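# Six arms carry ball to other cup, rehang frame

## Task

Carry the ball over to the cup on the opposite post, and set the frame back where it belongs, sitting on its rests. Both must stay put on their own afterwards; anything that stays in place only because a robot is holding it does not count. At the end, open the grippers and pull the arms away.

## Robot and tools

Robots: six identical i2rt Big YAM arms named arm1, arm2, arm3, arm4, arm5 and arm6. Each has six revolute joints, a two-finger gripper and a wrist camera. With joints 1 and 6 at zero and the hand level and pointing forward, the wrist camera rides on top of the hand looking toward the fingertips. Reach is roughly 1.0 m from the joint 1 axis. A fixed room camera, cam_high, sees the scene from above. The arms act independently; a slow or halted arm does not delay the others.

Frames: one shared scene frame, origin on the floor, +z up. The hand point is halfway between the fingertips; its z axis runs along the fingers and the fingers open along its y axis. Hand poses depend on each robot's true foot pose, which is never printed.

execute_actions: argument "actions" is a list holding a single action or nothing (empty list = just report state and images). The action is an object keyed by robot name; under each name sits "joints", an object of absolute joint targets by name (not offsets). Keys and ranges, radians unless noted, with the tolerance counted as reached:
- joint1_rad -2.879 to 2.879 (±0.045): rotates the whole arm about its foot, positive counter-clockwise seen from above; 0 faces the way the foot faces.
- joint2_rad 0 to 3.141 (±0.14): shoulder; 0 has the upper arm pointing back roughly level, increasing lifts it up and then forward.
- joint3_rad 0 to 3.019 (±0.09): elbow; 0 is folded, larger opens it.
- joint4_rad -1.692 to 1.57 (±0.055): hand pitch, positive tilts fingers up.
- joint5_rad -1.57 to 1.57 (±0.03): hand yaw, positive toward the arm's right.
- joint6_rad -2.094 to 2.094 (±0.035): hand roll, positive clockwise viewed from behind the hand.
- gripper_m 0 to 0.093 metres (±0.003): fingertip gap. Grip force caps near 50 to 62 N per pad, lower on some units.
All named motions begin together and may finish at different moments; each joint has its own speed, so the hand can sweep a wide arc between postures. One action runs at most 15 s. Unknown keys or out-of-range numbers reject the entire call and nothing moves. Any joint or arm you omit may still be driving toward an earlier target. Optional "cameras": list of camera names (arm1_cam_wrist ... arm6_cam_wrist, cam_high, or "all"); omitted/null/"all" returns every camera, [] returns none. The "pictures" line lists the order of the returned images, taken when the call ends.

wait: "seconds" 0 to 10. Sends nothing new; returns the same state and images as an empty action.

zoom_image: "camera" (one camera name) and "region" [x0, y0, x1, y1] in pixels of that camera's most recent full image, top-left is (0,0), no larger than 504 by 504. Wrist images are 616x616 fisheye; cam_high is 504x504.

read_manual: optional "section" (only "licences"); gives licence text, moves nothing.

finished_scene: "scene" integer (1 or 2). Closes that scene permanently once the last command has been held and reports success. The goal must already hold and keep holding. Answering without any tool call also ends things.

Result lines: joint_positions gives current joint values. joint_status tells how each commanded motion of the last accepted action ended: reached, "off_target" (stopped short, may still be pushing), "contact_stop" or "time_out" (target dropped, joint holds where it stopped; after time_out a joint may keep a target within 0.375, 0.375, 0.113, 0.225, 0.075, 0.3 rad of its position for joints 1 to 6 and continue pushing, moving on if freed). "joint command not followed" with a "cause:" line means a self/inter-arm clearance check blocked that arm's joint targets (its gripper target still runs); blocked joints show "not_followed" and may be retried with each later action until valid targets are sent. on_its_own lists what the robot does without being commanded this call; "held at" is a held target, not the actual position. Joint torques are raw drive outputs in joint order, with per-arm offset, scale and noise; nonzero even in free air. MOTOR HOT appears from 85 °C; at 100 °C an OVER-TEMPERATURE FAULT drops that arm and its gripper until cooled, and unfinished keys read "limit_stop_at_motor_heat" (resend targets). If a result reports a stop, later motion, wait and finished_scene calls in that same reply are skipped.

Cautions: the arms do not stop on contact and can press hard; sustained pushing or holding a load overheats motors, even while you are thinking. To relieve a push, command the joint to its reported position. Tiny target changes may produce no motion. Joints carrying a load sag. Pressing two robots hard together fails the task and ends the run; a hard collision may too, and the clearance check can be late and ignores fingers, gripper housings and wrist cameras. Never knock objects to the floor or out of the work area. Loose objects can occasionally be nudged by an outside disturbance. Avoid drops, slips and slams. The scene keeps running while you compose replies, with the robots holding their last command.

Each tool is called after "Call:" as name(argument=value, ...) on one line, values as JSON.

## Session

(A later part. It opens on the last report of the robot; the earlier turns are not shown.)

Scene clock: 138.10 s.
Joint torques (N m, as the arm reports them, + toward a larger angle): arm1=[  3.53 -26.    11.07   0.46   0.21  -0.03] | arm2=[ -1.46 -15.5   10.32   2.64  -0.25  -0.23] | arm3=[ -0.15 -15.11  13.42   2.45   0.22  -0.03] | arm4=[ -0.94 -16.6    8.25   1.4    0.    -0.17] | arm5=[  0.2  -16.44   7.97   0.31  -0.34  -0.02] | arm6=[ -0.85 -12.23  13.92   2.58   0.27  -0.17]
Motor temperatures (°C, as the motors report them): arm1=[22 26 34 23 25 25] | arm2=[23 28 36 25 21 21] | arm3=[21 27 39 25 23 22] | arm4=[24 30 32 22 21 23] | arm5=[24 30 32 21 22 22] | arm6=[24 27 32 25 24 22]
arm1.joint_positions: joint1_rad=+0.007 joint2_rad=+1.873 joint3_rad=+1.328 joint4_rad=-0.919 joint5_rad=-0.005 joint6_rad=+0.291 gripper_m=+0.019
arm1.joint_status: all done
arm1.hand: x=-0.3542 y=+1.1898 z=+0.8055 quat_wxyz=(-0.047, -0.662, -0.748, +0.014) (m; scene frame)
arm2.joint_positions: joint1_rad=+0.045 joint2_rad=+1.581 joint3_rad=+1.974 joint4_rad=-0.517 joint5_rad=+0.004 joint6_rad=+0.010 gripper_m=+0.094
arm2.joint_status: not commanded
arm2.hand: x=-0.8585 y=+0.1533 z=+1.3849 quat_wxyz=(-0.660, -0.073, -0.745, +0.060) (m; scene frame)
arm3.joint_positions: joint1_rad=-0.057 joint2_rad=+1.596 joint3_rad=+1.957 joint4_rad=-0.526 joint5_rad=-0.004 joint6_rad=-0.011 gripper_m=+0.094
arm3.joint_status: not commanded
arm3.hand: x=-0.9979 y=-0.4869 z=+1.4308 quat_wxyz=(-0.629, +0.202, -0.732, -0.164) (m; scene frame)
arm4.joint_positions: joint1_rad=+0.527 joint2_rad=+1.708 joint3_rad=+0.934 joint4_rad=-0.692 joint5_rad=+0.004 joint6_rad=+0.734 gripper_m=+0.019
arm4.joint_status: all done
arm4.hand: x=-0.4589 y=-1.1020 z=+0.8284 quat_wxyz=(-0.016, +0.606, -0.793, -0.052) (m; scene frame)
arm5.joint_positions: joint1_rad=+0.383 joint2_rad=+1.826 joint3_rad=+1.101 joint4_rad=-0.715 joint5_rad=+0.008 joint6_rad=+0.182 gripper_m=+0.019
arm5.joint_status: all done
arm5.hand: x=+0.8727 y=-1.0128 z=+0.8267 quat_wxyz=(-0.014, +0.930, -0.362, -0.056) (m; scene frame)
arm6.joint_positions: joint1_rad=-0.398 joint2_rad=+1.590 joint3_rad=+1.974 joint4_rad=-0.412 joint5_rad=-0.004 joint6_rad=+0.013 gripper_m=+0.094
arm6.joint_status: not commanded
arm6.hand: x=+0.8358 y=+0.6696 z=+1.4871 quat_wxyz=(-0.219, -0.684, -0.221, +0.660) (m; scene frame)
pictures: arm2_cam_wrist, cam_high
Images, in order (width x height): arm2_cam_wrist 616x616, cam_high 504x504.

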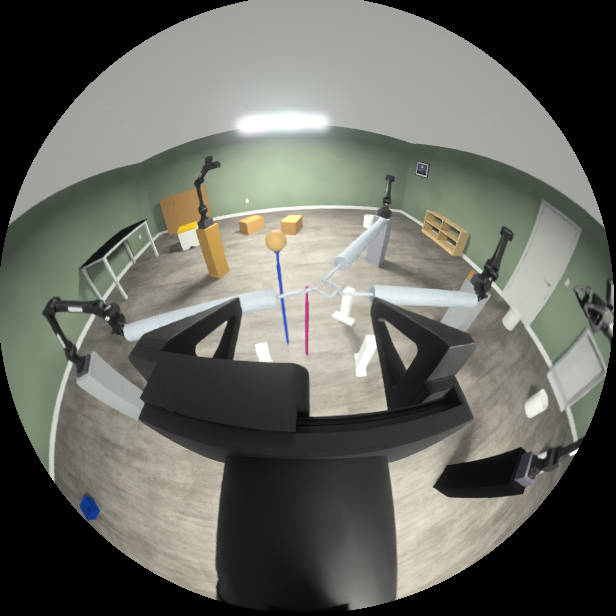

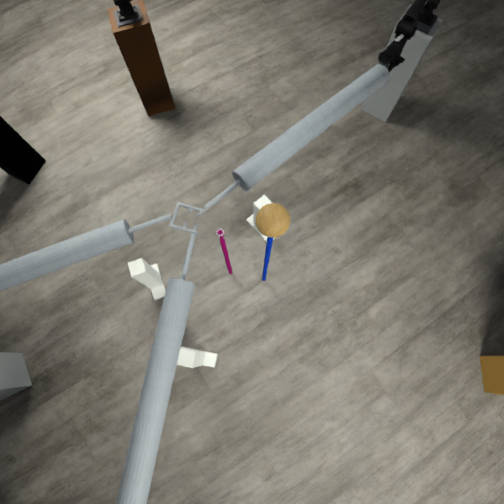

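Call:
execute_actions(actions=[{"arm1":{"joints":{"joint1_rad":0.027,"joint2_rad":2.052,"joint3_rad":1.285,"joint4_rad":-0.613}},"arm4":{"joints":{"joint1_rad":0.509,"joint2_rad":2.017,"joint3_rad":0.925,"joint4_rad":-0.307,"joint6_rad":0.705}},"arm5":{"joints":{"joint1_rad":0.369,"joint2_rad":2.108,"joint3_rad":1.09,"joint4_rad":-0.39}}}], cameras=[])

Call:
execute_actions(actions=[{"arm1":{"joints":{"joint2_rad":2.355,"joint3_rad":1.35,"joint4_rad":-0.371}},"arm4":{"joints":{"joint2_rad":2.404,"joint3_rad":1.05,"joint4_rad":-0.04}},"arm5":{"joints":{"joint2_rad":2.455,"joint3_rad":1.22,"joint4_rad":-0.157}}}], cameras=[])

Call:
execute_actions(actions=[{"arm1":{"joints":{"joint2_rad":2.524,"joint3_rad":1.43,"joint4_rad":-0.288}},"arm4":{"joints":{"joint2_rad":2.597,"joint3_rad":1.155,"joint4_rad":0.04}},"arm5":{"joints":{"joint2_rad":2.635,"joint3_rad":1.327,"joint4_rad":-0.088}}}], cameras=["cam_high"])

Scene clock: 144.33 s.
Joint torques (N m, as the arm reports them, + toward a larger angle): arm1=[  3.39 -28.57   7.1    0.96   0.11  -0.01] | arm2=[ -1.62 -15.55  10.17   2.71  -0.2   -0.21] | arm3=[ -0.22 -15.09  13.41   2.46   0.22  -0.03] | arm4=[ -1.03 -19.65   4.72   1.71   0.01  -0.15] | arm5=[  0.15 -19.04   3.77   0.92  -0.28   0.04] | arm6=[ -0.87 -12.09  13.83   2.46   0.23  -0.2 ]
Motor temperatures (°C, as the motors report them): arm1=[22 26 34 23 25 25] | arm2=[23 28 37 25 21 21] | arm3=[21 27 39 25 23 22] | arm4=[24 29 31 22 21 23] | arm5=[24 30 32 21 22 22] | arm6=[24 27 32 25 24 22]
arm1.joint_positions: joint1_rad=+0.018 joint2_rad=+2.121 joint3_rad=+1.263 joint4_rad=-0.617 joint5_rad=-0.004 joint6_rad=+0.300 gripper_m=+0.019
arm1.joint_status: all done
arm1.hand: x=-0.3487 y=+1.1952 z=+0.6602 quat_wxyz=(-0.042, -0.661, -0.749, +0.012) (m; scene frame)
arm2.joint_positions: joint1_rad=+0.045 joint2_rad=+1.581 joint3_rad=+1.974 joint4_rad=-0.517 joint5_rad=+0.004 joint6_rad=+0.010 gripper_m=+0.094
arm2.joint_status: not commanded
arm2.hand: x=-0.8585 y=+0.1533 z=+1.3849 quat_wxyz=(-0.660, -0.073, -0.745, +0.060) (m; scene frame)
arm3.joint_positions: joint1_rad=-0.057 joint2_rad=+1.596 joint3_rad=+1.957 joint4_rad=-0.526 joint5_rad=-0.004 joint6_rad=-0.011 gripper_m=+0.094
arm3.joint_status: not commanded
arm3.hand: x=-0.9979 y=-0.4869 z=+1.4308 quat_wxyz=(-0.629, +0.202, -0.732, -0.164) (m; scene frame)
arm4.joint_positions: joint1_rad=+0.512 joint2_rad=+2.059 joint3_rad=+0.918 joint4_rad=-0.331 joint5_rad=+0.004 joint6_rad=+0.721 gripper_m=+0.019
arm4.joint_status: all done
arm4.hand: x=-0.4541 y=-1.0955 z=+0.6849 quat_wxyz=(-0.016, +0.606, -0.794, -0.049) (m; scene frame)
arm5.joint_positions: joint1_rad=+0.370 joint2_rad=+2.143 joint3_rad=+1.088 joint4_rad=-0.404 joint5_rad=+0.006 joint6_rad=+0.173 gripper_m=+0.019
arm5.joint_status: all done
arm5.hand: x=+0.8792 y=-1.0100 z=+0.6792 quat_wxyz=(-0.012, +0.930, -0.364, -0.046) (m; scene frame)
arm6.joint_positions: joint1_rad=-0.398 joint2_rad=+1.590 joint3_rad=+1.974 joint4_rad=-0.412 joint5_rad=-0.004 joint6_rad=+0.013 gripper_m=+0.094
arm6.joint_status: not commanded
arm6.hand: x=+0.8358 y=+0.6696 z=+1.4871 quat_wxyz=(-0.219, -0.684, -0.221, +0.660) (m; scene frame)
pictures: none
No camera images: the call's "cameras" was empty. Leave "cameras" out to get every camera's image.

Scene clock: 145.43 s.
Joint torques (N m, as the arm reports them, + toward a larger angle): arm1=[  1.89 -29.69   6.04   0.71   0.16  -0.16] | arm2=[ -1.42 -15.36  10.32   2.8   -0.21  -0.21] | arm3=[ -0.19 -15.11  13.43   2.45   0.22  -0.03] | arm4=[ -0.58 -20.12   3.16   1.32   0.09  -0.17] | arm5=[  0.23 -18.57   3.24   1.06  -0.26   0.05] | arm6=[ -0.44 -12.53  13.83   2.36   0.21  -0.14]
Motor temperatures (°C, as the motors report them): arm1=[22 27 34 23 25 25] | arm2=[23 28 37 25 21 21] | arm3=[21 27 39 25 23 22] | arm4=[24 29 31 22 21 23] | arm5=[24 30 32 21 22 22] | arm6=[24 27 32 25 24 22]
arm1.joint_positions: joint1_rad=+0.026 joint2_rad=+2.418 joint3_rad=+1.321 joint4_rad=-0.372 joint5_rad=-0.003 joint6_rad=+0.307 gripper_m=+0.019
arm1.joint_status: all done
arm1.hand: x=-0.3449 y=+1.2002 z=+0.5219 quat_wxyz=(-0.044, -0.661, -0.749, +0.013) (m; scene frame)
arm2.joint_positions: joint1_rad=+0.045 joint2_rad=+1.581 joint3_rad=+1.974 joint4_rad=-0.517 joint5_rad=+0.004 joint6_rad=+0.010 gripper_m=+0.094
arm2.joint_status: not commanded
arm2.hand: x=-0.8585 y=+0.1533 z=+1.3849 quat_wxyz=(-0.660, -0.073, -0.745, +0.060) (m; scene frame)
arm3.joint_positions: joint1_rad=-0.057 joint2_rad=+1.596 joint3_rad=+1.957 joint4_rad=-0.526 joint5_rad=-0.004 joint6_rad=-0.011 gripper_m=+0.094
arm3.joint_status: not commanded
arm3.hand: x=-0.9979 y=-0.4869 z=+1.4308 quat_wxyz=(-0.629, +0.202, -0.732, -0.164) (m; scene frame)
arm4.joint_positions: joint1_rad=+0.510 joint2_rad=+2.435 joint3_rad=+1.037 joint4_rad=-0.055 joint5_rad=+0.002 joint6_rad=+0.721 gripper_m=+0.019
arm4.joint_status: all done
arm4.hand: x=-0.4551 y=-1.0893 z=+0.5479 quat_wxyz=(-0.017, +0.604, -0.794, -0.058) (m; scene frame)
arm5.joint_positions: joint1_rad=+0.367 joint2_rad=+2.480 joint3_rad=+1.202 joint4_rad=-0.169 joint5_rad=+0.005 joint6_rad=+0.172 gripper_m=+0.019
arm5.joint_status: all done
arm5.hand: x=+0.8787 y=-1.0080 z=+0.5439 quat_wxyz=(-0.013, +0.930, -0.365, -0.052) (m; scene frame)
arm6.joint_positions: joint1_rad=-0.398 joint2_rad=+1.590 joint3_rad=+1.974 joint4_rad=-0.412 joint5_rad=-0.004 joint6_rad=+0.013 gripper_m=+0.094
arm6.joint_status: not commanded
arm6.hand: x=+0.8358 y=+0.6696 z=+1.4871 quat_wxyz=(-0.219, -0.684, -0.221, +0.660) (m; scene frame)
pictures: none
No camera images: the call's "cameras" was empty. Leave "cameras" out to get every camera's image.

Scene clock: 146.47 s.
Joint torques (N m, as the arm reports them, + toward a larger angle): arm1=[  2.44 -29.23   5.35   1.19   0.19  -0.13] | arm2=[ -1.26 -15.29  10.48   2.75  -0.2   -0.19] | arm3=[ -0.22 -15.09  13.41   2.45   0.22  -0.03] | arm4=[ -0.84 -20.82   1.84   1.36   0.07  -0.17] | arm5=[  0.89 -18.9    2.7    0.86  -0.29   0.06] | arm6=[ -0.63 -11.82  13.63   2.55   0.26  -0.11]
Motor temperatures (°C, as the motors report them): arm1=[22 27 34 23 25 25] | arm2=[23 28 37 25 21 21] | arm3=[21 27 39 25 23 22] | arm4=[24 29 31 22 21 23] | arm5=[24 30 32 21 22 22] | arm6=[24 27 32 25 24 22]
arm1.joint_positions: joint1_rad=+0.026 joint2_rad=+2.581 joint3_rad=+1.403 joint4_rad=-0.294 joint5_rad=-0.004 joint6_rad=+0.307 gripper_m=+0.019
arm1.joint_status: all done
arm1.hand: x=-0.3446 y=+1.2016 z=+0.4530 quat_wxyz=(-0.043, -0.661, -0.749, +0.012) (m; scene frame)
arm2.joint_positions: joint1_rad=+0.045 joint2_rad=+1.581 joint3_rad=+1.974 joint4_rad=-0.517 joint5_rad=+0.004 joint6_rad=+0.010 gripper_m=+0.094
arm2.joint_status: not commanded
arm2.hand: x=-0.8585 y=+0.1533 z=+1.3849 quat_wxyz=(-0.660, -0.073, -0.745, +0.060) (m; scene frame)
arm3.joint_positions: joint1_rad=-0.057 joint2_rad=+1.596 joint3_rad=+1.957 joint4_rad=-0.526 joint5_rad=-0.004 joint6_rad=-0.011 gripper_m=+0.094
arm3.joint_status: not commanded
arm3.hand: x=-0.9979 y=-0.4869 z=+1.4308 quat_wxyz=(-0.629, +0.202, -0.732, -0.164) (m; scene frame)
arm4.joint_positions: joint1_rad=+0.511 joint2_rad=+2.628 joint3_rad=+1.152 joint4_rad=+0.025 joint5_rad=+0.003 joint6_rad=+0.722 gripper_m=+0.019
arm4.joint_status: all done
arm4.hand: x=-0.4557 y=-1.0874 z=+0.4766 quat_wxyz=(-0.017, +0.604, -0.794, -0.059) (m; scene frame)
arm5.joint_positions: joint1_rad=+0.367 joint2_rad=+2.658 joint3_rad=+1.312 joint4_rad=-0.101 joint5_rad=+0.007 joint6_rad=+0.172 gripper_m=+0.019
arm5.joint_status: all done
arm5.hand: x=+0.8791 y=-1.0080 z=+0.4740 quat_wxyz=(-0.014, +0.930, -0.365, -0.052) (m; scene frame)
arm6.joint_positions: joint1_rad=-0.398 joint2_rad=+1.590 joint3_rad=+1.974 joint4_rad=-0.412 joint5_rad=-0.004 joint6_rad=+0.013 gripper_m=+0.094
arm6.joint_status: not commanded
arm6.hand: x=+0.8358 y=+0.6696 z=+1.4871 quat_wxyz=(-0.219, -0.684, -0.221, +0.660) (m; scene frame)
pictures: cam_high
Images, in order (width x height): cam_high 504x504.

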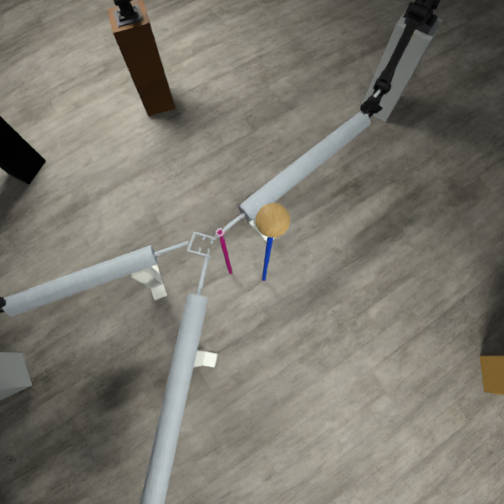

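7 mm off in +y; correct while settling.

Call:
execute_actions(actions=[{"arm1":{"joints":{"joint1_rad":0.014,"joint2_rad":2.595,"joint3_rad":1.48,"joint4_rad":-0.26}},"arm4":{"joints":{"joint1_rad":0.52,"joint2_rad":2.685,"joint3_rad":1.19,"joint4_rad":0.07}},"arm5":{"joints":{"joint1_rad":0.381,"joint2_rad":2.72,"joint3_rad":1.372,"joint4_rad":-0.062}}}], cameras=["cam_high"])

Scene clock: 150.10 s.
Joint torques (N m, as the arm reports them, + toward a larger angle): arm1=[  0.79 -28.38   5.55   1.54   0.14  -0.16] | arm2=[ -1.85 -15.22  10.18   2.64  -0.24  -0.16] | arm3=[ -0.19 -15.12  13.42   2.45   0.22  -0.02] | arm4=[ -0.28 -19.8    1.25   1.2   -0.01  -0.17] | arm5=[  1.31 -17.82   2.42   0.75  -0.28   0.09] | arm6=[ -0.97 -12.34  13.81   2.46   0.23  -0.19]
Motor temperatures (°C, as the motors report them): arm1=[22 27 33 23 25 25] | arm2=[23 28 37 25 21 21] | arm3=[21 27 39 25 23 22] | arm4=[24 29 30 22 21 23] | arm5=[24 30 32 21 22 22] | arm6=[24 27 32 25 24 22]
arm1.joint_positions: joint1_rad=+0.023 joint2_rad=+2.638 joint3_rad=+1.448 joint4_rad=-0.276 joint5_rad=-0.003 joint6_rad=+0.306 gripper_m=+0.019
arm1.joint_status: all done
arm1.hand: x=-0.3442 y=+1.1965 z=+0.4307 quat_wxyz=(-0.046, -0.662, -0.748, +0.014) (m; scene frame)
arm2.joint_positions: joint1_rad=+0.045 joint2_rad=+1.581 joint3_rad=+1.974 joint4_rad=-0.517 joint5_rad=+0.004 joint6_rad=+0.010 gripper_m=+0.094
arm2.joint_status: not commanded
arm2.hand: x=-0.8585 y=+0.1533 z=+1.3849 quat_wxyz=(-0.660, -0.073, -0.745, +0.060) (m; scene frame)
arm3.joint_positions: joint1_rad=-0.057 joint2_rad=+1.596 joint3_rad=+1.957 joint4_rad=-0.526 joint5_rad=-0.004 joint6_rad=-0.011 gripper_m=+0.094
arm3.joint_status: not commanded
arm3.hand: x=-0.9979 y=-0.4869 z=+1.4308 quat_wxyz=(-0.629, +0.202, -0.732, -0.164) (m; scene frame)
arm4.joint_positions: joint1_rad=+0.515 joint2_rad=+2.703 joint3_rad=+1.190 joint4_rad=+0.058 joint5_rad=+0.005 joint6_rad=+0.723 gripper_m=+0.019
arm4.joint_status: all done
arm4.hand: x=-0.4541 y=-1.0938 z=+0.4478 quat_wxyz=(-0.017, +0.606, -0.794, -0.057) (m; scene frame)
arm5.joint_positions: joint1_rad=+0.374 joint2_rad=+2.732 joint3_rad=+1.357 joint4_rad=-0.076 joint5_rad=+0.006 joint6_rad=+0.174 gripper_m=+0.019
arm5.joint_status: all done
arm5.hand: x=+0.8811 y=-1.0139 z=+0.4440 quat_wxyz=(-0.013, +0.931, -0.362, -0.050) (m; scene frame)
arm6.joint_positions: joint1_rad=-0.398 joint2_rad=+1.590 joint3_rad=+1.974 joint4_rad=-0.412 joint5_rad=-0.004 joint6_rad=+0.013 gripper_m=+0.094
arm6.joint_status: not commanded
arm6.hand: x=+0.8358 y=+0.6696 z=+1.4871 quat_wxyz=(-0.219, -0.684, -0.221, +0.660) (m; scene frame)
pictures: cam_high
Images, in order (width x height): cam_high 504x504.

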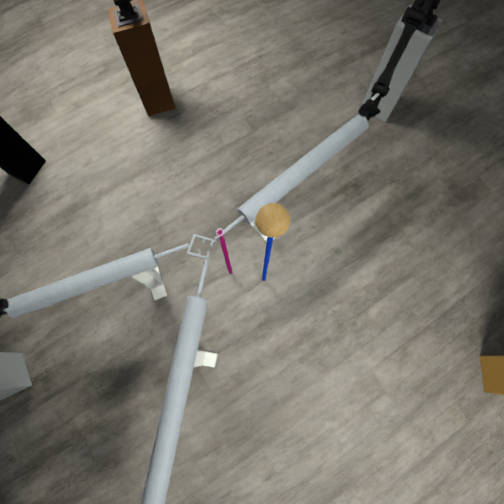

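Call:
execute_actions(actions=[{"arm1":{"joints":{"joint2_rad":2.62}},"arm4":{"joints":{"joint2_rad":2.705}},"arm5":{"joints":{"joint2_rad":2.74}}}], cameras=[])

Call:
execute_actions(actions=[{"arm1":{"joints":{"gripper_m":0.09}},"arm4":{"joints":{"gripper_m":0.09}},"arm5":{"joints":{"gripper_m":0.09}}}], cameras=[])

Call:
execute_actions(actions=[{"arm1":{"joints":{"joint2_rad":2.36,"joint3_rad":1.29,"joint4_rad":-0.44}},"arm4":{"joints":{"joint2_rad":2.42,"joint3_rad":1.0,"joint4_rad":-0.11}},"arm5":{"joints":{"joint2_rad":2.47,"joint3_rad":1.18,"joint4_rad":-0.24}}}], cameras=["cam_high","arm3_cam_wrist"])

Scene clock: 154.20 s.
Joint torques (N m, as the arm reports them, + toward a larger angle): arm1=[  2.22 -26.11   5.64   1.4    0.2   -0.19] | arm2=[ -1.52 -15.3   10.29   2.78  -0.23  -0.2 ] | arm3=[ -0.19 -15.17  13.41   2.45   0.22  -0.02] | arm4=[ -0.34 -17.84   1.27   1.18  -0.02  -0.18] | arm5=[  1.21 -17.25   2.35   0.8   -0.29   0.06] | arm6=[ -0.46 -11.8   13.79   2.39   0.2   -0.17]
Motor temperatures (°C, as the motors report them): arm1=[22 27 32 23 25 25] | arm2=[23 28 37 25 21 21] | arm3=[21 27 39 25 23 22] | arm4=[24 29 29 22 21 23] | arm5=[24 30 31 21 22 22] | arm6=[24 27 32 25 24 22]
arm1.joint_positions: joint1_rad=+0.023 joint2_rad=+2.639 joint3_rad=+1.448 joint4_rad=-0.276 joint5_rad=-0.003 joint6_rad=+0.306 gripper_m=+0.019
arm1.joint_status: all done
arm1.hand: x=-0.3443 y=+1.1966 z=+0.4305 quat_wxyz=(-0.046, -0.662, -0.748, +0.014) (m; scene frame)
arm2.joint_positions: joint1_rad=+0.045 joint2_rad=+1.581 joint3_rad=+1.974 joint4_rad=-0.517 joint5_rad=+0.004 joint6_rad=+0.010 gripper_m=+0.094
arm2.joint_status: not commanded
arm2.hand: x=-0.8585 y=+0.1533 z=+1.3849 quat_wxyz=(-0.660, -0.073, -0.745, +0.060) (m; scene frame)
arm3.joint_positions: joint1_rad=-0.057 joint2_rad=+1.596 joint3_rad=+1.957 joint4_rad=-0.526 joint5_rad=-0.004 joint6_rad=-0.011 gripper_m=+0.094
arm3.joint_status: not commanded
arm3.hand: x=-0.9979 y=-0.4869 z=+1.4308 quat_wxyz=(-0.629, +0.202, -0.732, -0.164) (m; scene frame)
arm4.joint_positions: joint1_rad=+0.515 joint2_rad=+2.704 joint3_rad=+1.190 joint4_rad=+0.058 joint5_rad=+0.005 joint6_rad=+0.723 gripper_m=+0.019
arm4.joint_status: all done
arm4.hand: x=-0.4539 y=-1.0941 z=+0.4474 quat_wxyz=(-0.017, +0.606, -0.794, -0.056) (m; scene frame)
arm5.joint_positions: joint1_rad=+0.374 joint2_rad=+2.735 joint3_rad=+1.357 joint4_rad=-0.075 joint5_rad=+0.006 joint6_rad=+0.174 gripper_m=+0.019
arm5.joint_status: all done
arm5.hand: x=+0.8818 y=-1.0144 z=+0.4428 quat_wxyz=(-0.013, +0.931, -0.362, -0.049) (m; scene frame)
arm6.joint_positions: joint1_rad=-0.398 joint2_rad=+1.590 joint3_rad=+1.974 joint4_rad=-0.412 joint5_rad=-0.004 joint6_rad=+0.013 gripper_m=+0.094
arm6.joint_status: not commanded
arm6.hand: x=+0.8358 y=+0.6696 z=+1.4871 quat_wxyz=(-0.219, -0.684, -0.221, +0.660) (m; scene frame)
pictures: none
No camera images: the call's "cameras" was empty. Leave "cameras" out to get every camera's image.

Scene clock: 154.90 s.
Joint torques (N m, as the arm reports them, + toward a larger angle): arm1=[  0.74 -25.12   5.3    1.39   0.19  -0.06] | arm2=[ -1.82 -15.46  10.35   2.71  -0.23  -0.19] | arm3=[ -0.19 -15.09  13.42   2.45   0.22  -0.02] | arm4=[ -0.34 -17.82   1.2    1.19   0.01  -0.09] | arm5=[  1.67 -17.54   2.23   0.92  -0.06   0.04] | arm6=[ -1.42 -11.78  13.76   2.45   0.23  -0.17]
Motor temperatures (°C, as the motors report them): arm1=[22 27 32 23 25 25] | arm2=[23 28 37 25 21 21] | arm3=[21 27 39 25 23 22] | arm4=[24 29 29 22 21 23] | arm5=[24 30 31 21 22 22] | arm6=[24 27 32 25 24 22]
arm1.joint_positions: joint1_rad=+0.023 joint2_rad=+2.639 joint3_rad=+1.454 joint4_rad=-0.276 joint5_rad=-0.003 joint6_rad=+0.306 gripper_m=+0.090
arm1.joint_status: all done
arm1.hand: x=-0.3428 y=+1.1933 z=+0.4315 quat_wxyz=(-0.049, -0.662, -0.748, +0.015) (m; scene frame)
arm2.joint_positions: joint1_rad=+0.045 joint2_rad=+1.581 joint3_rad=+1.974 joint4_rad=-0.517 joint5_rad=+0.004 joint6_rad=+0.010 gripper_m=+0.094
arm2.joint_status: not commanded
arm2.hand: x=-0.8585 y=+0.1533 z=+1.3849 quat_wxyz=(-0.660, -0.073, -0.745, +0.060) (m; scene frame)
arm3.joint_positions: joint1_rad=-0.057 joint2_rad=+1.596 joint3_rad=+1.957 joint4_rad=-0.526 joint5_rad=-0.004 joint6_rad=-0.011 gripper_m=+0.094
arm3.joint_status: not commanded
arm3.hand: x=-0.9979 y=-0.4869 z=+1.4308 quat_wxyz=(-0.629, +0.202, -0.732, -0.164) (m; scene frame)
arm4.joint_positions: joint1_rad=+0.515 joint2_rad=+2.704 joint3_rad=+1.190 joint4_rad=+0.058 joint5_rad=+0.004 joint6_rad=+0.713 gripper_m=+0.090
arm4.joint_status: all done
arm4.hand: x=-0.4540 y=-1.0942 z=+0.4474 quat_wxyz=(-0.017, +0.610, -0.790, -0.056) (m; scene frame)
arm5.joint_positions: joint1_rad=+0.374 joint2_rad=+2.735 joint3_rad=+1.358 joint4_rad=-0.075 joint5_rad=+0.002 joint6_rad=+0.175 gripper_m=+0.090
arm5.joint_status: all done
arm5.hand: x=+0.8810 y=-1.0147 z=+0.4429 quat_wxyz=(-0.011, +0.931, -0.363, -0.050) (m; scene frame)
arm6.joint_positions: joint1_rad=-0.398 joint2_rad=+1.590 joint3_rad=+1.974 joint4_rad=-0.412 joint5_rad=-0.004 joint6_rad=+0.013 gripper_m=+0.094
arm6.joint_status: not commanded
arm6.hand: x=+0.8358 y=+0.6696 z=+1.4871 quat_wxyz=(-0.219, -0.684, -0.221, +0.660) (m; scene frame)
pictures: none
No camera images: the call's "cameras" was empty. Leave "cameras" out to get every camera's image.

Scene clock: 156.10 s.
Joint torques (N m, as the arm reports them, + toward a larger angle): arm1=[  1.11 -22.71   4.52   0.1    0.15  -0.11] | arm2=[ -1.14 -15.54  10.26   2.71  -0.23  -0.19] | arm3=[ -0.24 -15.11  13.42   2.44   0.22  -0.03] | arm4=[ -0.32 -16.38   1.79   0.03   0.02  -0.07] | arm5=[  1.35 -15.6    2.11  -0.19  -0.07   0.06] | arm6=[  0.07 -12.41  13.64   2.32   0.22  -0.19]
Motor temperatures (°C, as the motors report them): arm1=[22 27 32 23 25 25] | arm2=[23 28 37 25 21 21] | arm3=[21 27 39 25 23 22] | arm4=[24 29 29 22 21 23] | arm5=[24 30 31 21 22 22] | arm6=[24 27 32 25 24 22]
arm1.joint_positions: joint1_rad=+0.023 joint2_rad=+2.355 joint3_rad=+1.284 joint4_rad=-0.425 joint5_rad=-0.003 joint6_rad=+0.306 gripper_m=+0.090
arm1.joint_status: all done
arm1.hand: x=-0.3511 y=+1.2089 z=+0.5466 quat_wxyz=(-0.032, -0.662, -0.748, +0.007) (m; scene frame)
arm2.joint_positions: joint1_rad=+0.045 joint2_rad=+1.581 joint3_rad=+1.974 joint4_rad=-0.517 joint5_rad=+0.004 joint6_rad=+0.010 gripper_m=+0.094
arm2.joint_status: not commanded
arm2.hand: x=-0.8585 y=+0.1533 z=+1.3849 quat_wxyz=(-0.660, -0.073, -0.745, +0.060) (m; scene frame)
arm3.joint_positions: joint1_rad=-0.057 joint2_rad=+1.596 joint3_rad=+1.957 joint4_rad=-0.526 joint5_rad=-0.004 joint6_rad=-0.011 gripper_m=+0.094
arm3.joint_status: not commanded
arm3.hand: x=-0.9979 y=-0.4869 z=+1.4308 quat_wxyz=(-0.629, +0.202, -0.732, -0.164) (m; scene frame)
arm4.joint_positions: joint1_rad=+0.515 joint2_rad=+2.411 joint3_rad=+1.003 joint4_rad=-0.095 joint5_rad=+0.004 joint6_rad=+0.712 gripper_m=+0.090
arm4.joint_status: all done
arm4.hand: x=-0.4477 y=-1.1090 z=+0.5538 quat_wxyz=(-0.013, +0.611, -0.791, -0.033) (m; scene frame)
arm5.joint_positions: joint1_rad=+0.374 joint2_rad=+2.459 joint3_rad=+1.180 joint4_rad=-0.228 joint5_rad=+0.002 joint6_rad=+0.176 gripper_m=+0.090
arm5.joint_status: all done
arm5.hand: x=+0.8921 y=-1.0217 z=+0.5500 quat_wxyz=(-0.005, +0.931, -0.363, -0.024) (m; scene frame)
arm6.joint_positions: joint1_rad=-0.398 joint2_rad=+1.590 joint3_rad=+1.974 joint4_rad=-0.412 joint5_rad=-0.004 joint6_rad=+0.013 gripper_m=+0.094
arm6.joint_status: not commanded
arm6.hand: x=+0.8358 y=+0.6696 z=+1.4871 quat_wxyz=(-0.219, -0.684, -0.221, +0.660) (m; scene frame)
pictures: arm3_cam_wrist, cam_high
Images, in order (width x height): arm3_cam_wrist 616x616, cam_high 504x504.

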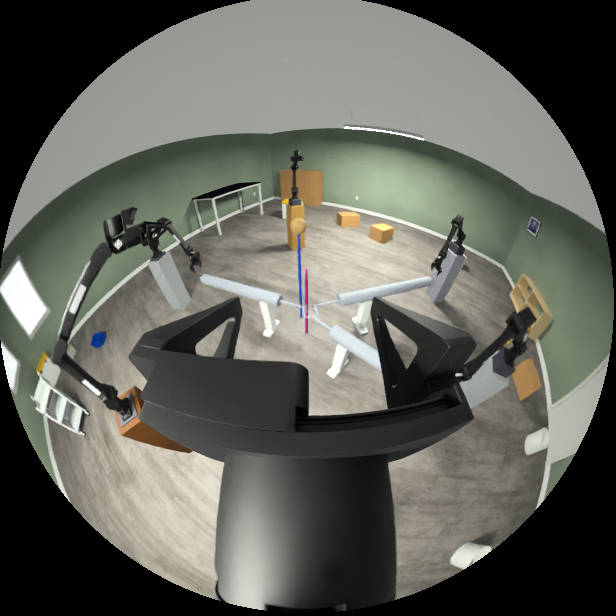

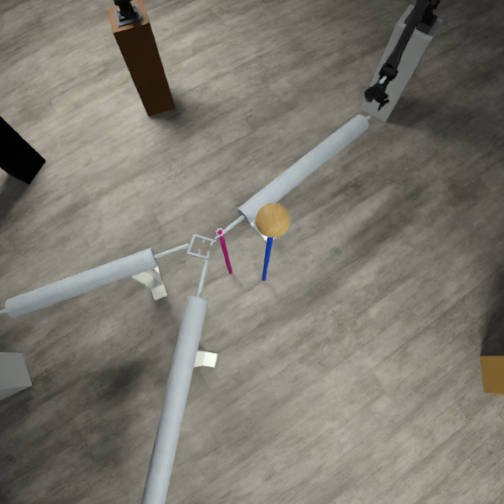

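Call:
finished_scene(scene=2)

The scene is finished: the task was done.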